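# Lift the outer hanger off the rack rail

## Task

Of the two hangers hanging on the rail, pick the one lying farther from the table's centre and lift it off the rail. End with that hanger gripped securely by exactly one closed gripper, standing upright, raised above the table, away from the rail and touching nothing else. The second hanger must remain on the rail, the rack must remain standing, and neither the second hanger nor the rack may be in a gripper. A loose grip counts as failure, and any tilt of the rack beyond a slight one stops the scene on the spot as failed.

## Robot and tools

ROBOT AND FRAME
Two arms, left_arm and right_arm, each with six revolute joints and a parallel gripper. All poses in results use one scene frame: origin on the table top midway between the arms, +x out over the table, +z up, left_arm on the +y side. The names left and right do not refer to sides of a camera image. Base roots: left_arm at (-0.047, +0.253, 0) m with quat_wxyz (+0.997, 0, 0, -0.073); right_arm at (-0.029, -0.292, 0) m with quat_wxyz (+0.998, 0, 0, +0.067). Fingers extend along the gripper's +z axis and close along its y axis. end_effector_position is the pinch point between the pads, roughly 1 cm short of the fingertips. A wrist camera mount sits on each gripper body and adds bulk near the wrist. Printed hand positions can be slightly wrong, more so when the arm is stretched out.

execute_actions
Argument actions is a list holding zero or one item. Empty list: no motion, just report the present state. An item with rows (and optional steps, 1 to 15, default 15): a motion. An item with only steps (up to 300): a wait that sends nothing new. Optional pictures (true/false) controls whether camera images come back; by default they do.
Each row is one list of exactly 14 numbers covering both arms, even when one arm should stay put: left_arm waist, shoulder, elbow, wrist pitch, wrist yaw, wrist roll, opening, then the same seven for right_arm. Up to 15 rows; each row lasts one control step of 1/30 s, and if steps exceeds the number of rows the final row is held. The six joint numbers are absolute target angles in radians, in the same form as the Joint positions line, not offsets. Stated ranges per arm: waist -2.618 to 3.054, shoulder 0.000 to 3.142, elbow 0.000 to 3.142, wrist pitch -1.571 to 1.571, wrist yaw -1.571 to 1.571, wrist roll -2.094 to 2.094. True ends may differ by up to 0.036 rad either way. A call is rejected (nothing sent) when a target exceeds a range end by more than 0.036 rad and is also beyond that joint's last reported angle. Targets past the real end are clipped there, and a line 'joint sent to its limit' may appear, possibly about an earlier motion; its absence proves nothing. Opening is an absolute value from -1 (closed) to +1 (fully open, pad gap 0.094 m).
Speed is capped: each step, a joint's target may lead its measured angle by at most 0.202 rad (waist), 0.258 (shoulder), 0.238 (elbow), 0.573 (wrist pitch), 0.522 (wrist yaw and roll). If targets would shift a gripper over 70 mm from where it is, the whole arm's targets get scaled back. So distant goals take several calls. Between calls the arms keep heading to the last row sent until they settle or a step is HELD; after that only a new motion makes them go further.

RESULTS
State line: each arm's end_effector_position (m) and end_effector_quat_wxyz. Joint positions and Joint velocities: per arm, six joints (rad, rad/s) then pad gap (m, m/s). grip_measured: finger opening on the command scale; each gripper may read off by about 1 mm, fixed for the scene. HELD marks steps where your row was partly or wholly not sent. 'joint command not followed' means a clearance check altered or blocked joint targets; the rest of the row still ran. MOTOR HOT appears from 75 °C; OVER-TEMPERATURE FAULT reports a stop (90 °C halts that arm for 10 s; 100 °C makes the arm go limp and fall). Holding loads heats motors, so avoid long strained holds.

GRIPPING
Away from the extremes, fingers go to the opening where grip_measured would equal your number. For a firm hold keep commanding about 0.03 below grip_measured once in contact; a smaller margin squeezes less. Pads give roughly 50 to 62 N, less on thin parts under about 2 mm, with a possible brief spike at first contact.

OTHER TOOLS
zoom_image: camera (cam_high, cam_low, cam_left_wrist, cam_right_wrist) and region [x0, y0, x1, y1] in that camera's pixels, top-left origin, at most 504 by 504. Image sizes: cam_high and cam_low 504x504, wrist cameras 616x616. It enlarges the latest image and moves nothing.
read_manual: optional section, only 'licences'; gives licence texts, moves nothing.


CAUTIONS
Do not tip the rack: more than a slight tilt ends the scene as failed, so lift the hanger hook gently and straight off. Keep the other hanger on the rail. Nothing may fall or be pushed off the table. Keep the arms from striking or squeezing one another. Avoid drops, slips, slams and forceful pushes. Occasional outside nudges may move loose objects, so check the hold before finishing.

Each tool is called after "Request:" by a JSON object that holds its "op" and its "data".

## Session

Request:
{"op": "execute_actions", "data": {"actions": []}}

Scene clock: 0.00 s of 4000.00 s.
left_arm: end_effector_position=(+0.3281, +0.2028, +0.4169) grip_measured=+1.000 end_effector_quat_wxyz=(+0.716, +0.052, +0.695, -0.044) | right_arm: end_effector_position=(+0.3510, -0.2371, +0.4033) grip_measured=+1.000 end_effector_quat_wxyz=(+0.702, -0.052, +0.709, +0.046)
Joint positions: left_arm=[ 0.01   1.04   1.055  0.013 -0.     0.013  0.094] | right_arm=[ 0.007  1.055  1.045  0.001  0.002 -0.007  0.094]
Joint velocities: left_arm=[ 0.002 -0.012 -0.012  0.007  0.022 -0.037  0.   ] | right_arm=[-0.002 -0.022 -0.002  0.007 -0.051 -0.022  0.   ]
Motor temperatures (°C, as the motors report them): left_arm=[27 29 30 35 29 29] | right_arm=[25 30 31 37 29 28]

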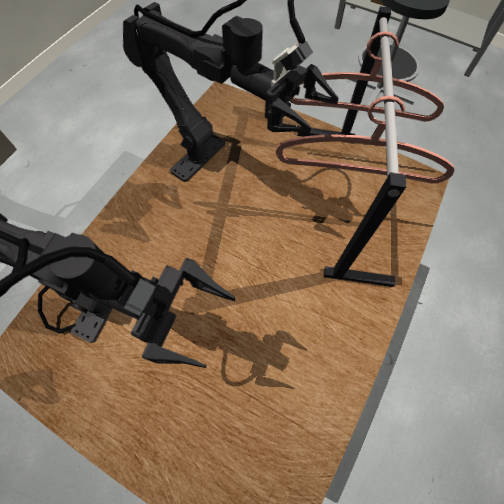

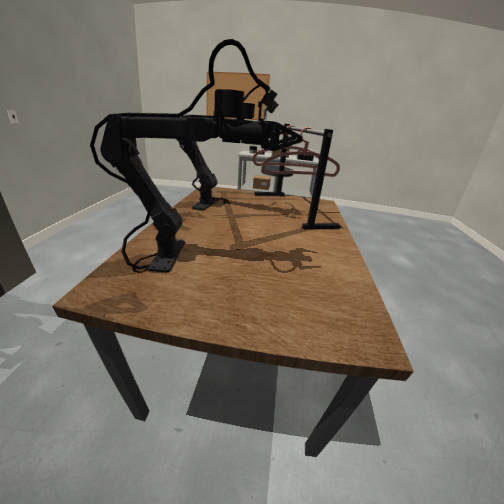

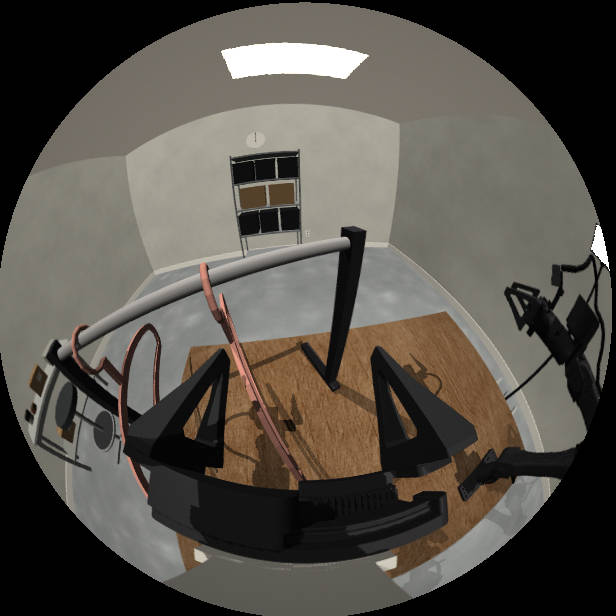

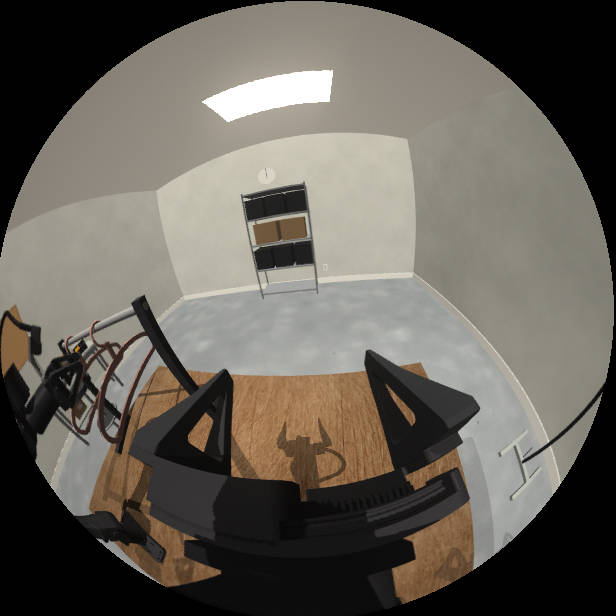

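Request:
{"op": "zoom_image", "data": {"camera": "cam_high", "region": [250, 0, 470, 220]}}

Request:
{"op": "zoom_image", "data": {"camera": "cam_left_wrist", "region": [30, 200, 430, 500]}}

Region (250, 0, 470, 220) of cam_high's 504x504 image, scaled by 2.291, with more detail than that image has.

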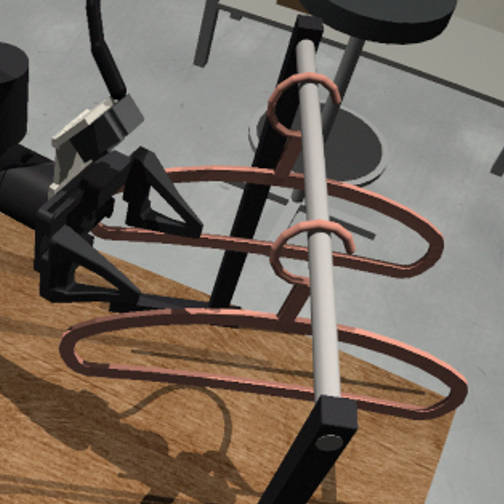

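Region (30, 200, 430, 500) of cam_left_wrist's 616x616 image, scaled by 1.260, with more detail than that image has; it fills the top 378 rows of this view, and the rest is white.

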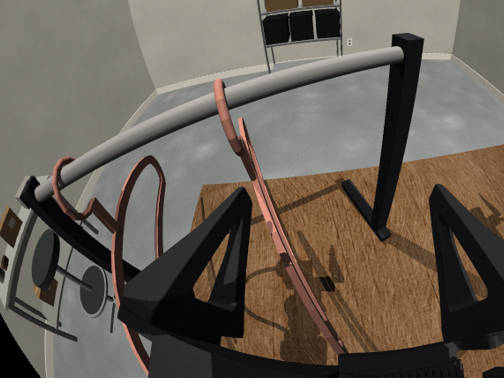

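Request:
{"op": "execute_actions", "data": {"actions": [{"rows":[[0.02,1.0,1.055,-0.04,0,0,1,0.007,1.055,1.045,0,0,0,1],[0.04,0.95,1.055,-0.09,0.01,0,1,0.007,1.055,1.045,0,0,0,1],[0.08,0.9,1.055,-0.14,0.03,0,1,0.007,1.055,1.045,0,0,0,1],[0.13,0.85,1.055,-0.19,0.05,0,1,0.007,1.055,1.045,0,0,0,1],[0.19,0.81,1.055,-0.24,0.07,0,1,0.007,1.055,1.045,0,0,0,1],[0.25,0.78,1.055,-0.28,0.09,0,1,0.007,1.055,1.045,0,0,0,1],[0.32,0.75,1.055,-0.31,0.12,0,1,0.007,1.055,1.045,0,0,0,1],[0.39,0.73,1.055,-0.33,0.15,0,1,0.007,1.055,1.045,0,0,0,1],[0.46,0.72,1.055,-0.345,0.18,0,1,0.007,1.055,1.045,0,0,0,1],[0.53,0.72,1.055,-0.35,0.2,0,1,0.007,1.055,1.045,0,0,0,1],[0.60,0.72,1.055,-0.35,0.22,0,1,0.007,1.055,1.045,0,0,0,1],[0.67,0.72,1.055,-0.35,0.25,0,1,0.007,1.055,1.045,0,0,0,1],[0.74,0.72,1.055,-0.35,0.28,0,1,0.007,1.055,1.045,0,0,0,1],[0.81,0.72,1.055,-0.35,0.3,0,1,0.007,1.055,1.045,0,0,0,1],[0.87,0.72,1.055,-0.35,0.32,0,1,0.007,1.055,1.045,0,0,0,1]],"steps":15}]}}

Request:
{"op": "execute_actions", "data": {"actions": [{"rows":[[0.92,0.72,1.055,-0.35,0.34,0,1,0.007,1.055,1.045,0,0,0,1]],"steps":15}]}}

Scene clock: 18.17 s of 4000.00 s.
left_arm: end_effector_position=(+0.1991, +0.3824, +0.4387) grip_measured=+1.000 end_effector_quat_wxyz=(+0.706, -0.133, +0.679, +0.149) | right_arm: end_effector_position=(+0.3510, -0.2371, +0.4034) grip_measured=+1.000 end_effector_quat_wxyz=(+0.702, -0.052, +0.708, +0.046)
Joint positions: left_arm=[ 0.762  0.711  1.047 -0.293  0.214  0.006  0.094] | right_arm=[ 0.007  1.055  1.045  0.002  0.002 -0.007  0.094]
Joint velocities: left_arm=[ 1.878  0.046 -0.007 -0.344  0.549 -0.081  0.   ] | right_arm=[-0.007 -0.002  0.002 -0.081  0.037 -0.022  0.   ]
Motor temperatures (°C, as the motors report them): left_arm=[27 29 31 38 29 29] | right_arm=[25 30 33 41 29 28]
Steps of this call (steps 1 to 90: nothing new was sent; then 14.67 s passed at rest; steps 91 to 105: all 15 steps of this action). Readings (joint positions):
91: left_arm=[0.010 1.038 1.055 0.009 -0.000 0.012] | right_arm=[0.007 1.055 1.045 0.001 0.002 -0.007]
92: left_arm=[0.013 1.029 1.055 -0.007 0.002 0.011] | right_arm=[0.007 1.055 1.045 0.001 0.002 -0.007]
94: left_arm=[0.054 0.980 1.050 -0.069 0.020 0.010] | right_arm=[0.007 1.055 1.045 0.001 0.002 -0.007]
98: left_arm=[0.279 0.802 1.047 -0.198 0.068 0.008] | right_arm=[0.007 1.055 1.045 0.001 0.002 -0.007]
105: the state above

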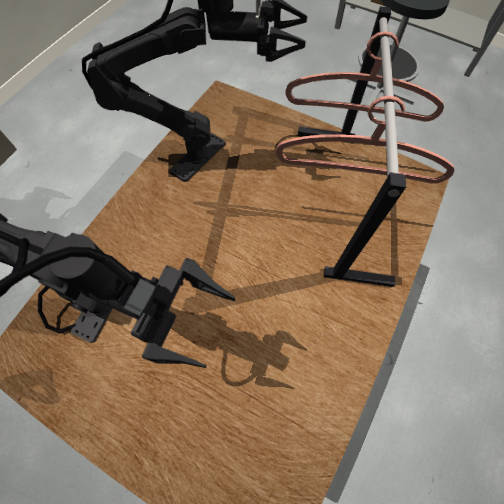

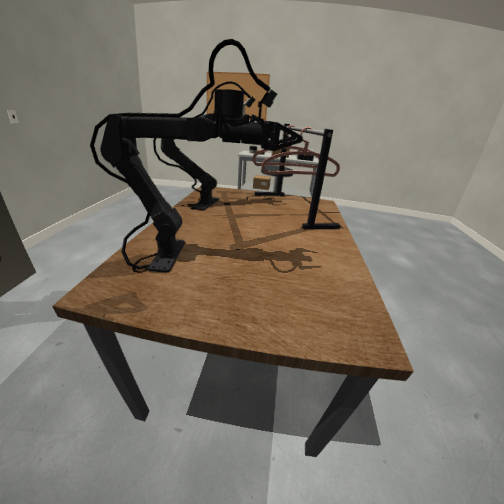

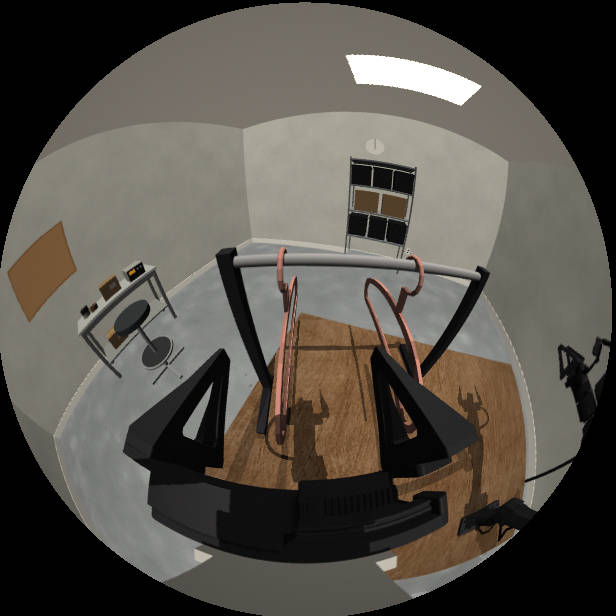

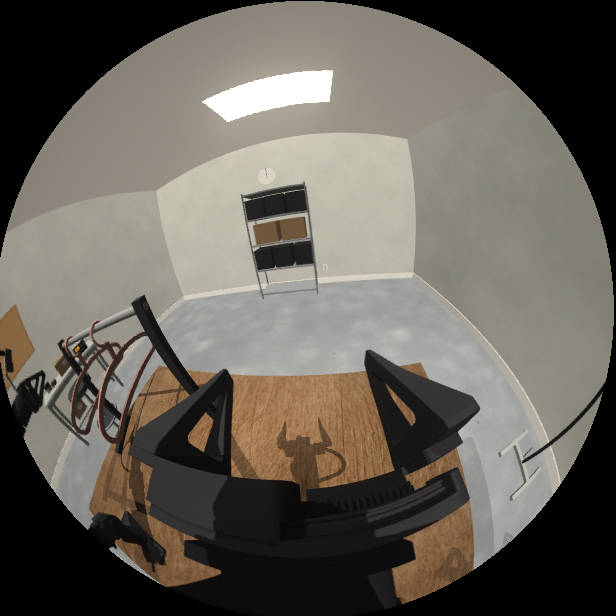

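Scene clock: 18.67 s of 4000.00 s.
left_arm: end_effector_position=(+0.1871, +0.4010, +0.4285) grip_measured=+1.000 end_effector_quat_wxyz=(+0.690, -0.153, +0.690, +0.157) | right_arm: end_effector_position=(+0.3510, -0.2371, +0.4034) grip_measured=+1.000 end_effector_quat_wxyz=(+0.702, -0.052, +0.708, +0.046)
Joint positions: left_arm=[ 0.91   0.713  1.047 -0.333  0.322  0.005  0.094] | right_arm=[ 0.007  1.055  1.045  0.002  0.002 -0.007  0.094]
Joint velocities: left_arm=[-0.007 -0.002 -0.002  0.125  0.022  0.022  0.   ] | right_arm=[-0.007 -0.002 -0.002 -0.022 -0.051  0.051  0.   ]
Motor temperatures (°C, as the motors report them): left_arm=[27 29 31 38 29 29] | right_arm=[25 30 33 41 29 28]
Steps of this call (steps 1 to 15: all 15 steps of this action). Readings (joint positions):
1: left_arm=[0.824 0.712 1.047 -0.304 0.234 0.006] | right_arm=[0.007 1.055 1.045 0.002 0.002 -0.007]
2: left_arm=[0.870 0.713 1.047 -0.312 0.247 0.005] | right_arm=[0.007 1.055 1.045 0.002 0.002 -0.007]
4: left_arm=[0.906 0.713 1.047 -0.322 0.268 0.005] | right_arm=[0.007 1.055 1.045 0.002 0.002 -0.007]
8: left_arm=[0.910 0.713 1.047 -0.330 0.303 0.005] | right_arm=[0.007 1.055 1.045 0.002 0.002 -0.007]
15: the state above

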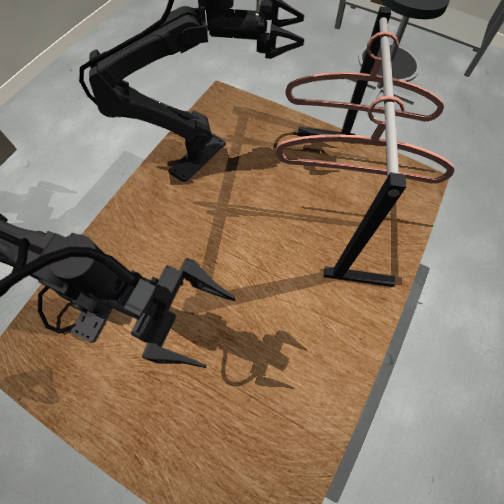

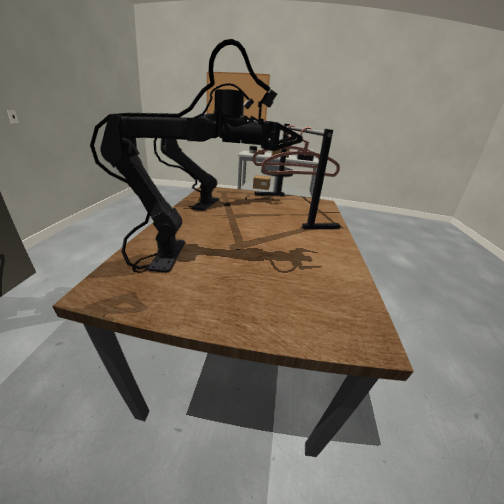

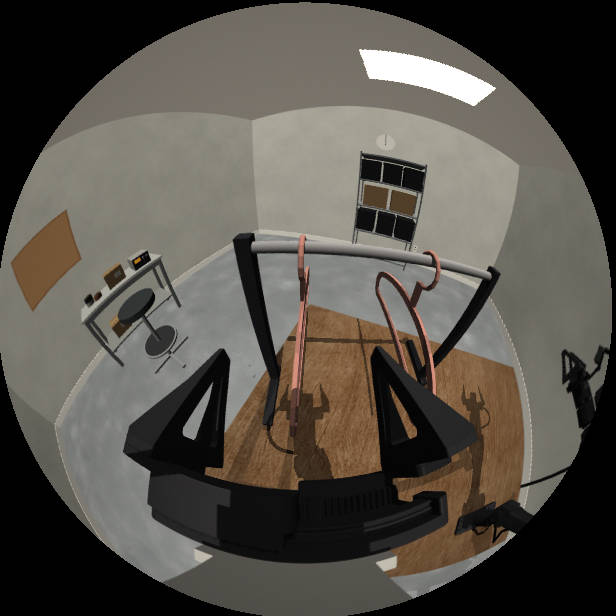

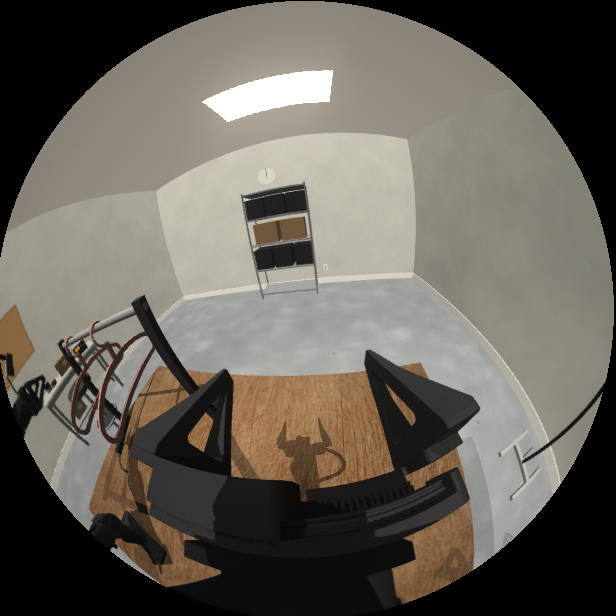

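Request:
{"op": "execute_actions", "data": {"actions": [{"rows":[[0.93,0.70,1.0,-0.31,0.36,0,0.9,0.007,1.055,1.045,0,0,0,1],[0.94,0.685,0.95,-0.27,0.37,0,0.8,0.007,1.055,1.045,0,0,0,1],[0.95,0.67,0.9,-0.22,0.38,0,0.7,0.007,1.055,1.045,0,0,0,1],[0.96,0.655,0.845,-0.17,0.39,0,0.6,0.007,1.055,1.045,0,0,0,1],[0.96,0.64,0.79,-0.12,0.40,0,0.5,0.007,1.055,1.045,0,0,0,1],[0.96,0.625,0.737,-0.075,0.40,0,0.4,0.007,1.055,1.045,0,0,0,1],[0.96,0.61,0.69,-0.04,0.40,0,0.3,0.007,1.055,1.045,0,0,0,1],[0.96,0.595,0.645,0.0,0.40,0,0.2,0.007,1.055,1.045,0,0,0,1],[0.96,0.585,0.60,0.035,0.40,0,0.2,0.007,1.055,1.045,0,0,0,1],[0.96,0.575,0.56,0.07,0.40,0,0.2,0.007,1.055,1.045,0,0,0,1],[0.96,0.565,0.52,0.10,0.40,0,0.2,0.007,1.055,1.045,0,0,0,1],[0.96,0.555,0.48,0.13,0.40,0,0.2,0.007,1.055,1.045,0,0,0,1],[0.96,0.548,0.445,0.155,0.40,0,0.2,0.007,1.055,1.045,0,0,0,1]],"steps":15}]}}

Request:
{"op": "execute_actions", "data": {"actions": [{"steps":14}]}}

Request:
{"op": "zoom_image", "data": {"camera": "cam_high", "region": [230, 50, 350, 140]}}

Request:
{"op": "zoom_image", "data": {"camera": "cam_low", "region": [230, 130, 310, 190]}}

Scene clock: 42.93 s of 4000.00 s.
left_arm: end_effector_position=(+0.1971, +0.4125, +0.2687) grip_measured=+0.202 end_effector_quat_wxyz=(+0.662, -0.165, +0.720, +0.130) | right_arm: end_effector_position=(+0.3510, -0.2371, +0.4034) grip_measured=+1.000 end_effector_quat_wxyz=(+0.702, -0.052, +0.708, +0.046)
Joint positions: left_arm=[0.95  0.579 0.452 0.03  0.382 0.004 0.056] | right_arm=[ 0.007  1.055  1.045  0.002  0.002 -0.007  0.094]
Joint velocities: left_arm=[ 0.007 -0.081 -0.457  0.315  0.051  0.022 -0.001] | right_arm=[-0.017  0.002  0.002 -0.051  0.051 -0.037  0.   ]
Motor temperatures (°C, as the motors report them): left_arm=[27 29 31 38 29 29] | right_arm=[25 30 34 43 29 28]
Steps of this call (steps 1 to 15: the robot went on to your last target; steps 16 to 90: nothing new was sent; then 20.77 s passed at rest; steps 91 to 105: all 15 steps of this action). Readings (joint positions):
91: left_arm=[0.913 0.713 1.042 -0.328 0.331 0.005] | right_arm=[0.007 1.055 1.045 0.002 0.002 -0.007]
92: left_arm=[0.918 0.709 1.026 -0.311 0.337 0.005] | right_arm=[0.007 1.055 1.045 0.002 0.002 -0.007]
94: left_arm=[0.935 0.688 0.953 -0.257 0.351 0.005] | right_arm=[0.007 1.055 1.045 0.002 0.002 -0.007]
98: left_arm=[0.950 0.638 0.735 -0.140 0.371 0.004] | right_arm=[0.007 1.055 1.045 0.002 0.002 -0.007]
105: the state above

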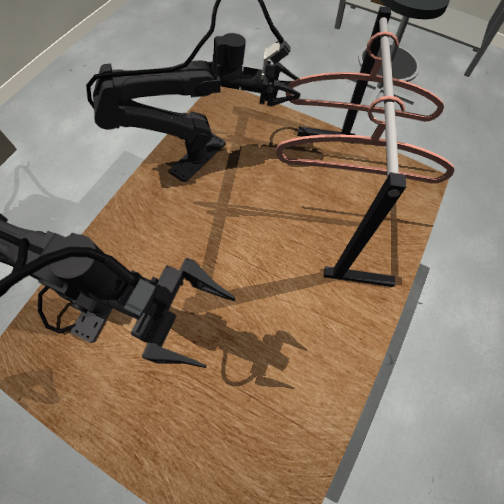

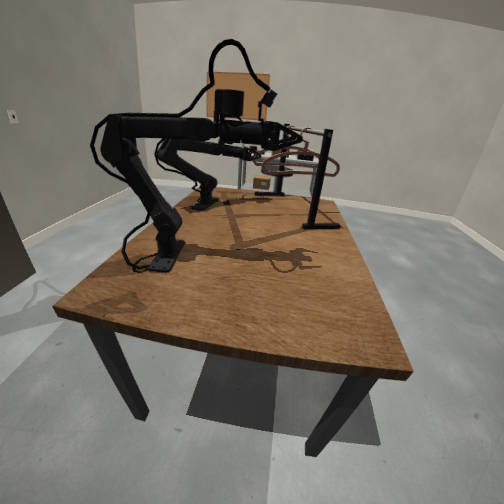

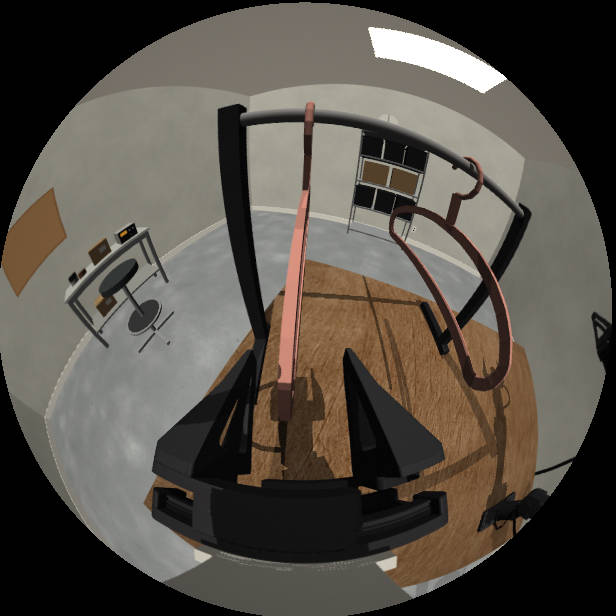

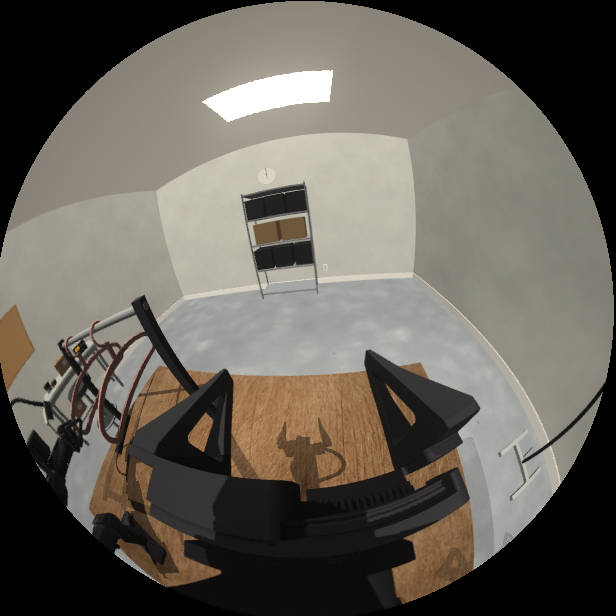

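Scene clock: 43.40 s of 4000.00 s.
left_arm: end_effector_position=(+0.1974, +0.4117, +0.2880) grip_measured=+0.202 end_effector_quat_wxyz=(+0.691, -0.145, +0.692, +0.148) | right_arm: end_effector_position=(+0.3510, -0.2371, +0.4034) grip_measured=+1.000 end_effector_quat_wxyz=(+0.702, -0.052, +0.708, +0.046)
Joint positions: left_arm=[0.95  0.57  0.438 0.131 0.387 0.004 0.056] | right_arm=[ 0.007  1.055  1.045  0.002  0.002 -0.007  0.094]
Joint velocities: left_arm=[-0.022 -0.007 -0.002 -0.051 -0.125  0.007 -0.   ] | right_arm=[ 0.002 -0.002 -0.002 -0.022  0.037  0.022  0.   ]
Motor temperatures (°C, as the motors report them): left_arm=[27 29 31 38 29 29] | right_arm=[25 30 34 43 29 28]
Steps of this call (steps 1 to 14: the robot went on to your last target). Readings (joint positions):
1: left_arm=[0.950 0.578 0.441 0.041 0.383 0.004] | right_arm=[0.007 1.055 1.045 0.002 0.002 -0.007]
2: left_arm=[0.950 0.578 0.438 0.051 0.383 0.004] | right_arm=[0.007 1.055 1.045 0.002 0.002 -0.007]
4: left_arm=[0.950 0.577 0.438 0.079 0.384 0.004] | right_arm=[0.007 1.055 1.045 0.002 0.002 -0.007]
8: left_arm=[0.950 0.570 0.438 0.115 0.386 0.004] | right_arm=[0.007 1.055 1.045 0.002 0.002 -0.007]
14: the state above

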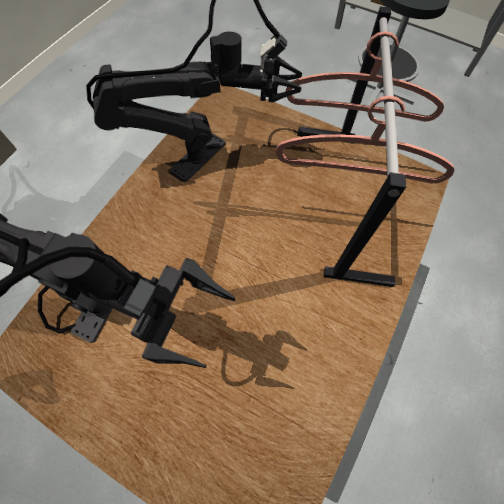

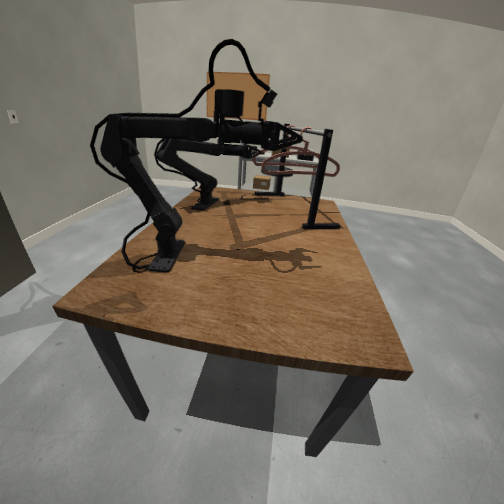

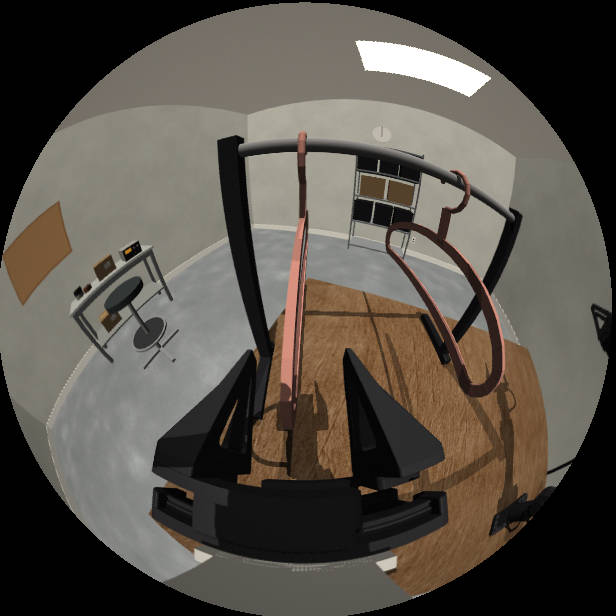

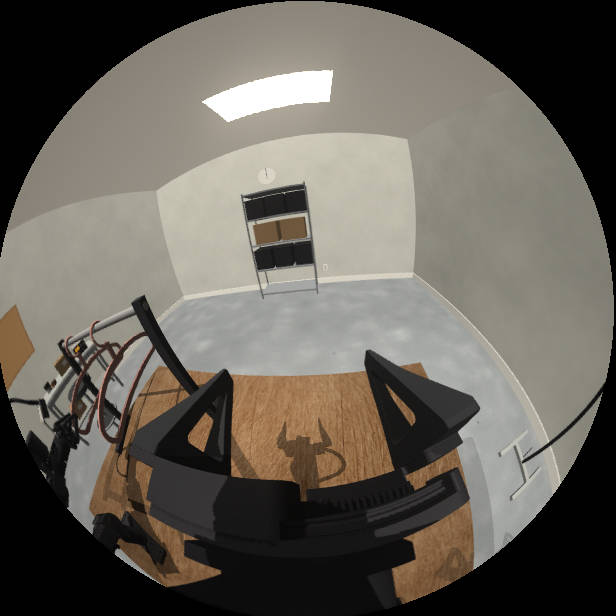

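Region (230, 50, 350, 140) of cam_high's 504x504 image, scaled by 4.200, with more detail than that image has; it fills the top 378 rows of this view, and the rest is white.

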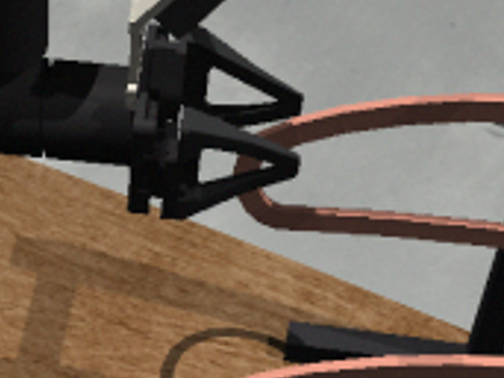

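Region (230, 130, 310, 190) of cam_low's 504x504 image, scaled by 6.300, with more detail than that image has; it fills the top 378 rows of this view, and the rest is white.

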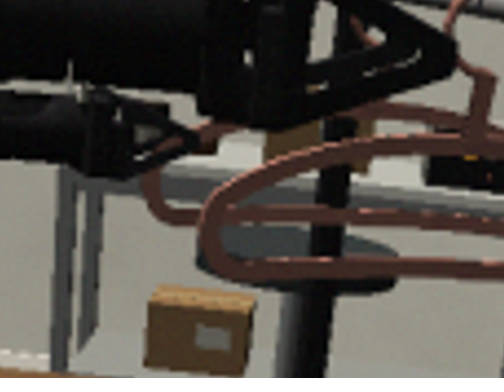

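Request:
{"op": "execute_actions", "data": {"actions": []}}

Scene clock: 54.40 s of 4000.00 s.
left_arm: end_effector_position=(+0.1974, +0.4117, +0.2889) grip_measured=+0.202 end_effector_quat_wxyz=(+0.692, -0.144, +0.691, +0.148) | right_arm: end_effector_position=(+0.3510, -0.2371, +0.4034) grip_measured=+1.000 end_effector_quat_wxyz=(+0.702, -0.052, +0.708, +0.046)
Joint positions: left_arm=[0.95  0.57  0.438 0.134 0.387 0.004 0.056] | right_arm=[ 0.007  1.055  1.045  0.002  0.002 -0.007  0.094]
Joint velocities: left_arm=[-0.012  0.002 -0.002  0.007  0.095 -0.081 -0.   ] | right_arm=[-0.007  0.007 -0.017  0.007  0.037 -0.037  0.   ]
Motor temperatures (°C, as the motors report them): left_arm=[27 29 31 39 29 29] | right_arm=[25 30 34 44 29 28]
Steps of this call (steps 1 to 30: the robot went on to your last target; steps 31 to 100: nothing new was sent; then 7.67 s passed at rest). Readings (joint positions):
1: left_arm=[0.950 0.570 0.438 0.131 0.387 0.004] | right_arm=[0.007 1.055 1.045 0.002 0.002 -0.007]
2: left_arm=[0.950 0.570 0.438 0.132 0.387 0.004] | right_arm=[0.007 1.055 1.045 0.002 0.002 -0.007]
4: left_arm=[0.950 0.570 0.438 0.133 0.387 0.004] | right_arm=[0.007 1.055 1.045 0.002 0.002 -0.007]
8: left_arm=[0.950 0.570 0.438 0.134 0.387 0.004] | right_arm=[0.007 1.055 1.045 0.002 0.002 -0.007]
100: the state above
All arms were judged still, so your last target was given up. Only a new action makes them travel on or press farther. Fingers that are still opening or closing keep moving.

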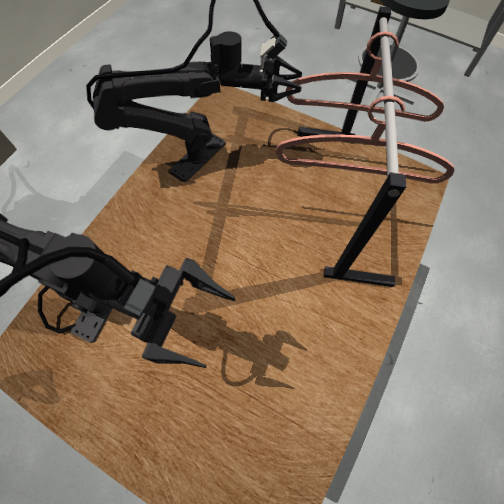

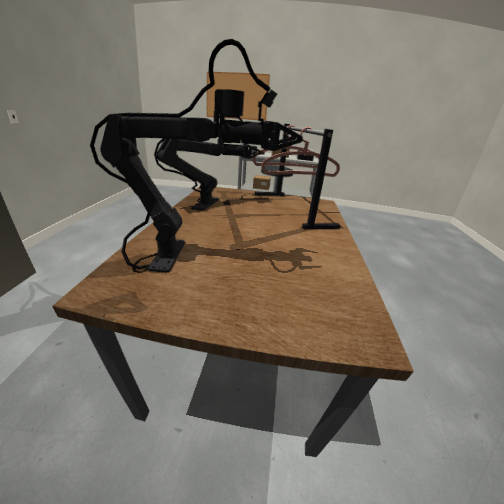

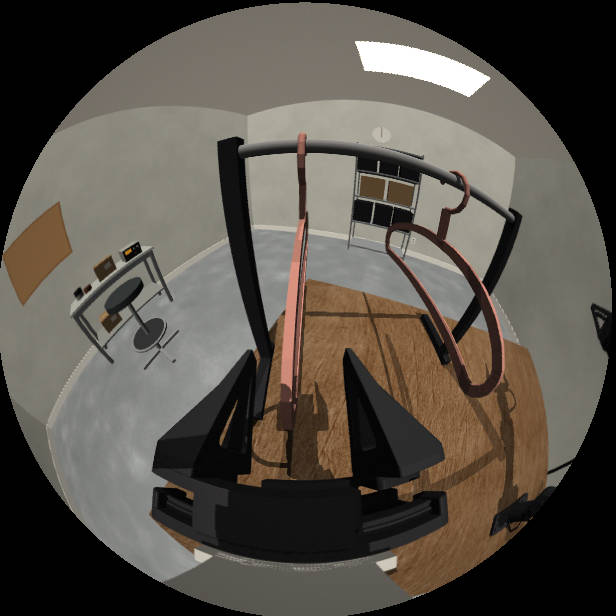

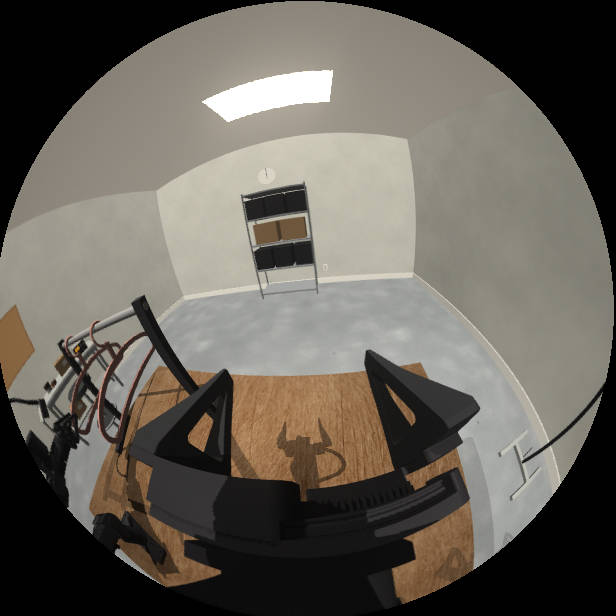

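Close gradually.

Request:
{"op": "execute_actions", "data": {"actions": [{"rows":[[0.96,0.548,0.445,0.155,0.40,0,0.0,0.007,1.055,1.045,0,0,0,1],[0.96,0.548,0.445,0.155,0.40,0,-0.15,0.007,1.055,1.045,0,0,0,1],[0.96,0.548,0.445,0.155,0.40,0,-0.3,0.007,1.055,1.045,0,0,0,1],[0.96,0.548,0.445,0.155,0.40,0,-0.45,0.007,1.055,1.045,0,0,0,1],[0.96,0.548,0.445,0.155,0.40,0,-0.55,0.007,1.055,1.045,0,0,0,1],[0.96,0.548,0.445,0.155,0.40,0,-0.65,0.007,1.055,1.045,0,0,0,1],[0.96,0.548,0.445,0.155,0.40,0,-0.72,0.007,1.055,1.045,0,0,0,1],[0.96,0.548,0.445,0.155,0.40,0,-0.78,0.007,1.055,1.045,0,0,0,1],[0.96,0.548,0.445,0.155,0.40,0,-0.82,0.007,1.055,1.045,0,0,0,1],[0.96,0.548,0.445,0.155,0.40,0,-0.86,0.007,1.055,1.045,0,0,0,1],[0.96,0.548,0.445,0.155,0.40,0,-0.89,0.007,1.055,1.045,0,0,0,1],[0.96,0.548,0.445,0.155,0.40,0,-0.91,0.007,1.055,1.045,0,0,0,1]],"steps":15}]}}

Scene clock: 61.07 s of 4000.00 s.
left_arm: end_effector_position=(+0.1977, +0.4109, +0.2891) grip_measured=-0.878 end_effector_quat_wxyz=(+0.693, -0.142, +0.691, +0.146) | right_arm: end_effector_position=(+0.3510, -0.2371, +0.4034) grip_measured=+1.000 end_effector_quat_wxyz=(+0.702, -0.052, +0.708, +0.046)
Joint positions: left_arm=[0.95  0.57  0.438 0.135 0.392 0.004 0.006] | right_arm=[ 0.007  1.055  1.045  0.002  0.002 -0.007  0.094]
Joint velocities: left_arm=[-0.002 -0.017 -0.007 -0.037 -0.081  0.022  0.001] | right_arm=[-0.022 -0.017 -0.007  0.007 -0.037  0.007  0.   ]
Motor temperatures (°C, as the motors report them): left_arm=[27 29 31 39 29 29] | right_arm=[25 30 34 44 29 28]
Steps of this call (steps 1 to 90: nothing new was sent; then 3.17 s passed at rest; steps 91 to 105: all 15 steps of this action). Readings (joint positions):
91: left_arm=[0.950 0.570 0.438 0.134 0.387 0.004] | right_arm=[0.007 1.055 1.045 0.002 0.002 -0.007]
92: left_arm=[0.950 0.570 0.438 0.134 0.387 0.004] | right_arm=[0.007 1.055 1.045 0.002 0.002 -0.007]
94: left_arm=[0.950 0.570 0.438 0.134 0.387 0.004] | right_arm=[0.007 1.055 1.045 0.002 0.002 -0.007]
98: left_arm=[0.950 0.570 0.438 0.134 0.388 0.004] | right_arm=[0.007 1.055 1.045 0.002 0.002 -0.007]
105: the state above

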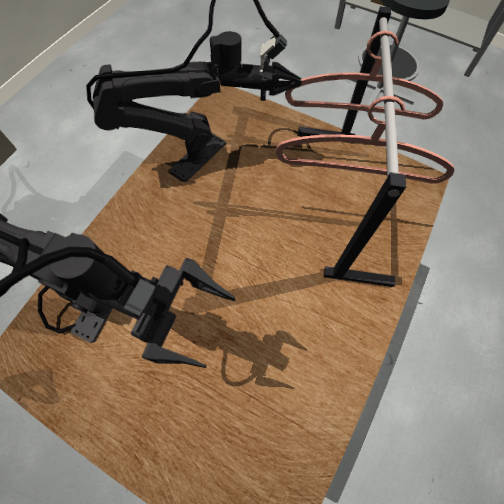

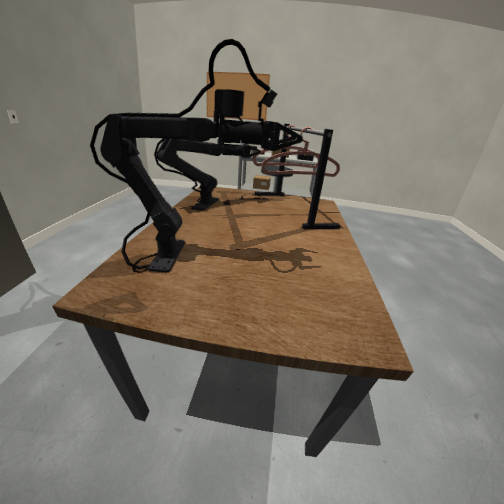

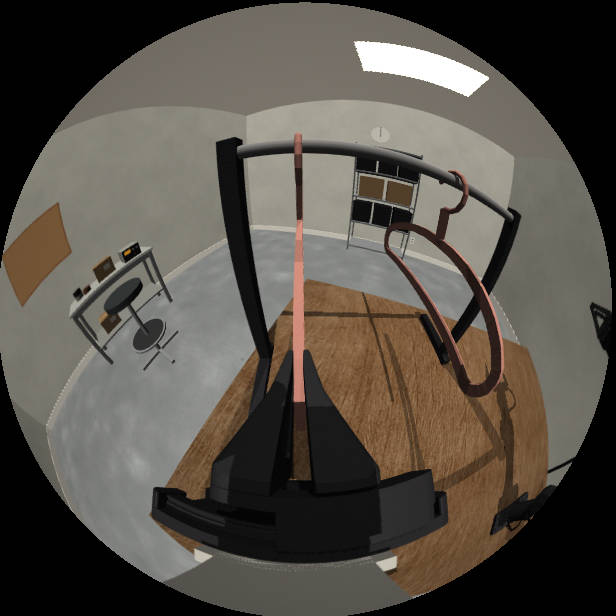

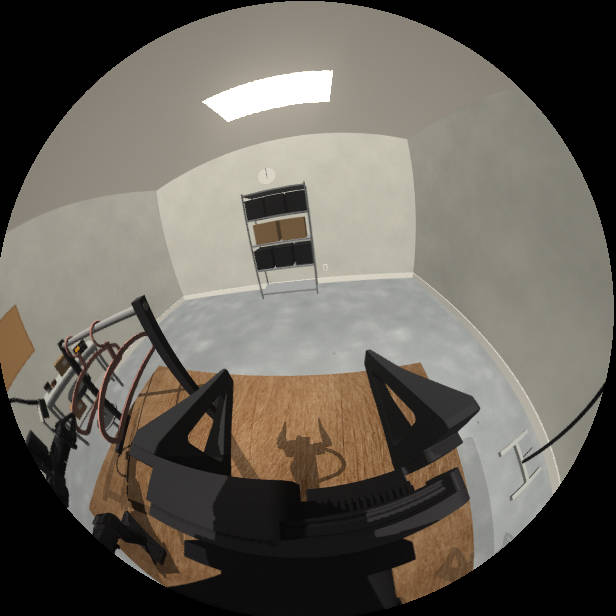

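Request:
{"op": "execute_actions", "data": {"actions": [{"rows":[[0.96,0.548,0.445,0.165,0.40,0,-0.91,0.007,1.055,1.045,0,0,0,1],[0.96,0.548,0.445,0.175,0.40,0,-0.91,0.007,1.055,1.045,0,0,0,1],[0.96,0.548,0.445,0.185,0.40,0,-0.91,0.007,1.055,1.045,0,0,0,1],[0.96,0.548,0.445,0.195,0.40,0,-0.91,0.007,1.055,1.045,0,0,0,1],[0.96,0.548,0.445,0.205,0.40,0,-0.91,0.007,1.055,1.045,0,0,0,1],[0.96,0.548,0.445,0.215,0.40,0,-0.91,0.007,1.055,1.045,0,0,0,1],[0.96,0.548,0.445,0.225,0.40,0,-0.91,0.007,1.055,1.045,0,0,0,1],[0.96,0.548,0.445,0.235,0.40,0,-0.91,0.007,1.055,1.045,0,0,0,1],[0.96,0.548,0.445,0.245,0.40,0,-0.91,0.007,1.055,1.045,0,0,0,1],[0.96,0.548,0.445,0.255,0.40,0,-0.91,0.007,1.055,1.045,0,0,0,1],[0.96,0.548,0.445,0.26,0.40,0,-0.91,0.007,1.055,1.045,0,0,0,1]],"steps":15}]}}

Request:
{"op": "zoom_image", "data": {"camera": "cam_high", "region": [340, 10, 430, 75]}}

Scene clock: 66.77 s of 4000.00 s.
left_arm: end_effector_position=(+0.1974, +0.4106, +0.3022) grip_measured=-0.878 end_effector_quat_wxyz=(+0.709, -0.131, +0.675, +0.157) | right_arm: end_effector_position=(+0.3510, -0.2371, +0.4034) grip_measured=+1.000 end_effector_quat_wxyz=(+0.702, -0.052, +0.708, +0.046)
Joint positions: left_arm=[0.95  0.57  0.438 0.191 0.392 0.004 0.006] | right_arm=[ 0.007  1.055  1.045  0.002  0.002 -0.007  0.094]
Joint velocities: left_arm=[-0.002  0.007 -0.002  0.095  0.081  0.051  0.001] | right_arm=[-0.012 -0.007 -0.022 -0.051  0.007  0.007  0.   ]
Motor temperatures (°C, as the motors report them): left_arm=[27 29 32 39 29 29] | right_arm=[25 30 34 44 29 28]
Steps of this call (steps 1 to 15: the robot went on to your last target; steps 16 to 90: nothing new was sent; then 2.20 s passed at rest; steps 91 to 105: all 15 steps of this action). Readings (joint positions):
91: left_arm=[0.950 0.570 0.438 0.136 0.392 0.004] | right_arm=[0.007 1.055 1.045 0.002 0.002 -0.007]
92: left_arm=[0.950 0.570 0.438 0.137 0.392 0.004] | right_arm=[0.007 1.055 1.045 0.002 0.002 -0.007]
94: left_arm=[0.950 0.570 0.438 0.140 0.392 0.004] | right_arm=[0.007 1.055 1.045 0.002 0.002 -0.007]
98: left_arm=[0.950 0.570 0.438 0.150 0.392 0.004] | right_arm=[0.007 1.055 1.045 0.002 0.002 -0.007]
105: the state above

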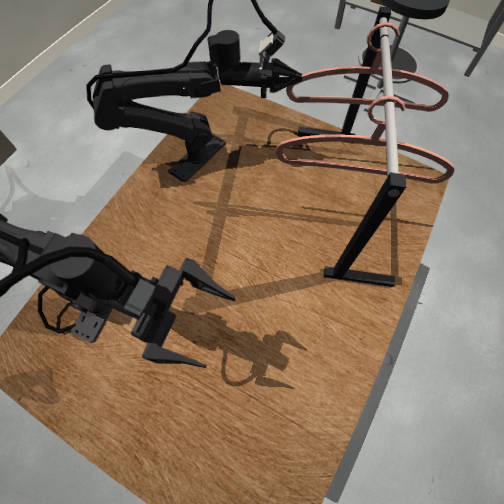

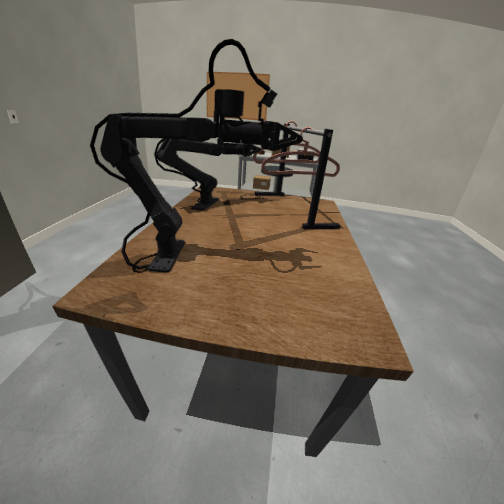

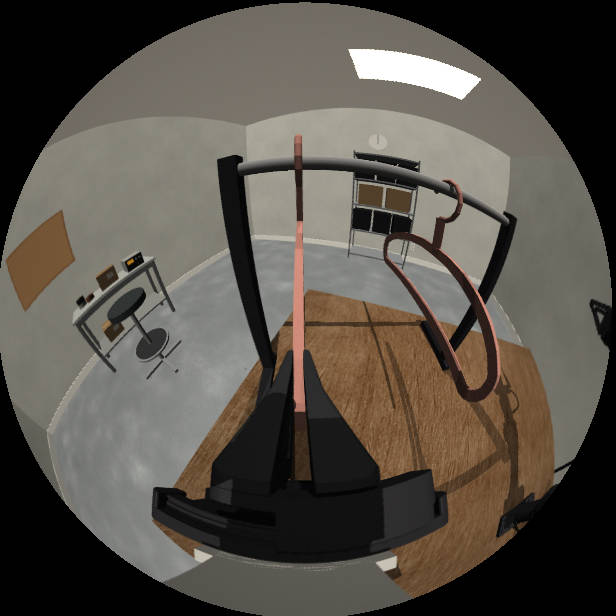

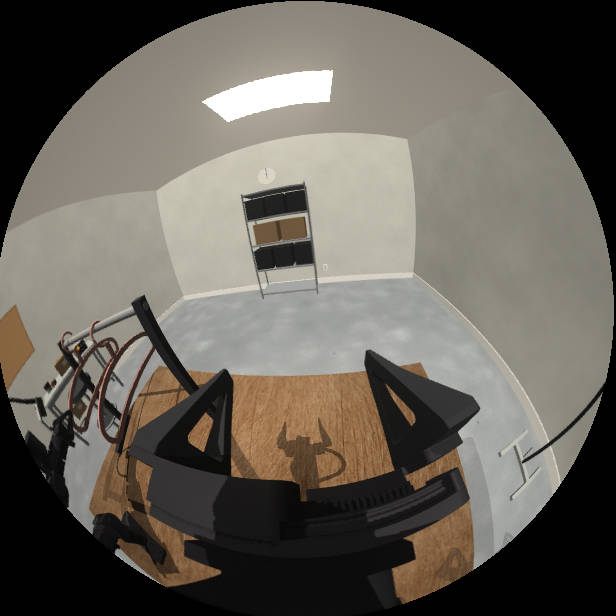

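Region (340, 10, 430, 75) of cam_high's 504x504 image, scaled by 5.600, with more detail than that image has.

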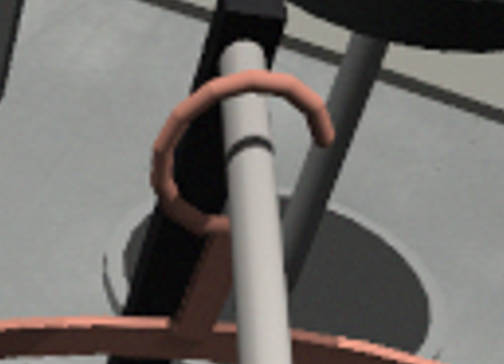

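Request:
{"op": "zoom_image", "data": {"camera": "cam_right_wrist", "region": [40, 300, 160, 400]}}

Request:
{"op": "zoom_image", "data": {"camera": "cam_low", "region": [260, 105, 340, 165]}}

Region (40, 300, 160, 400) of cam_right_wrist's 616x616 image, scaled by 4.200, with more detail than that image has.

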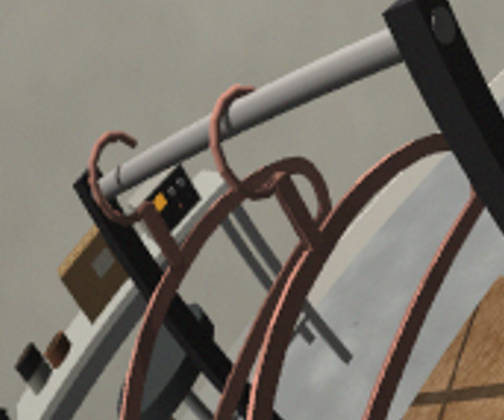

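Region (260, 105, 340, 165) of cam_low's 504x504 image, scaled by 6.300, with more detail than that image has; it fills the top 378 rows of this view, and the rest is white.

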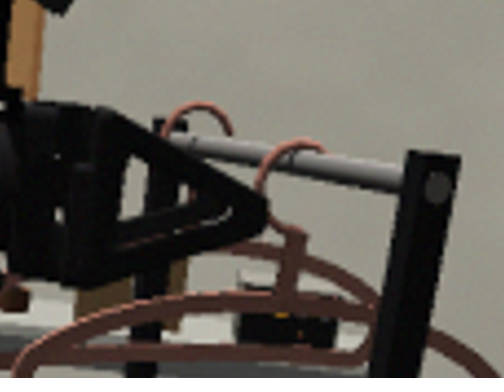

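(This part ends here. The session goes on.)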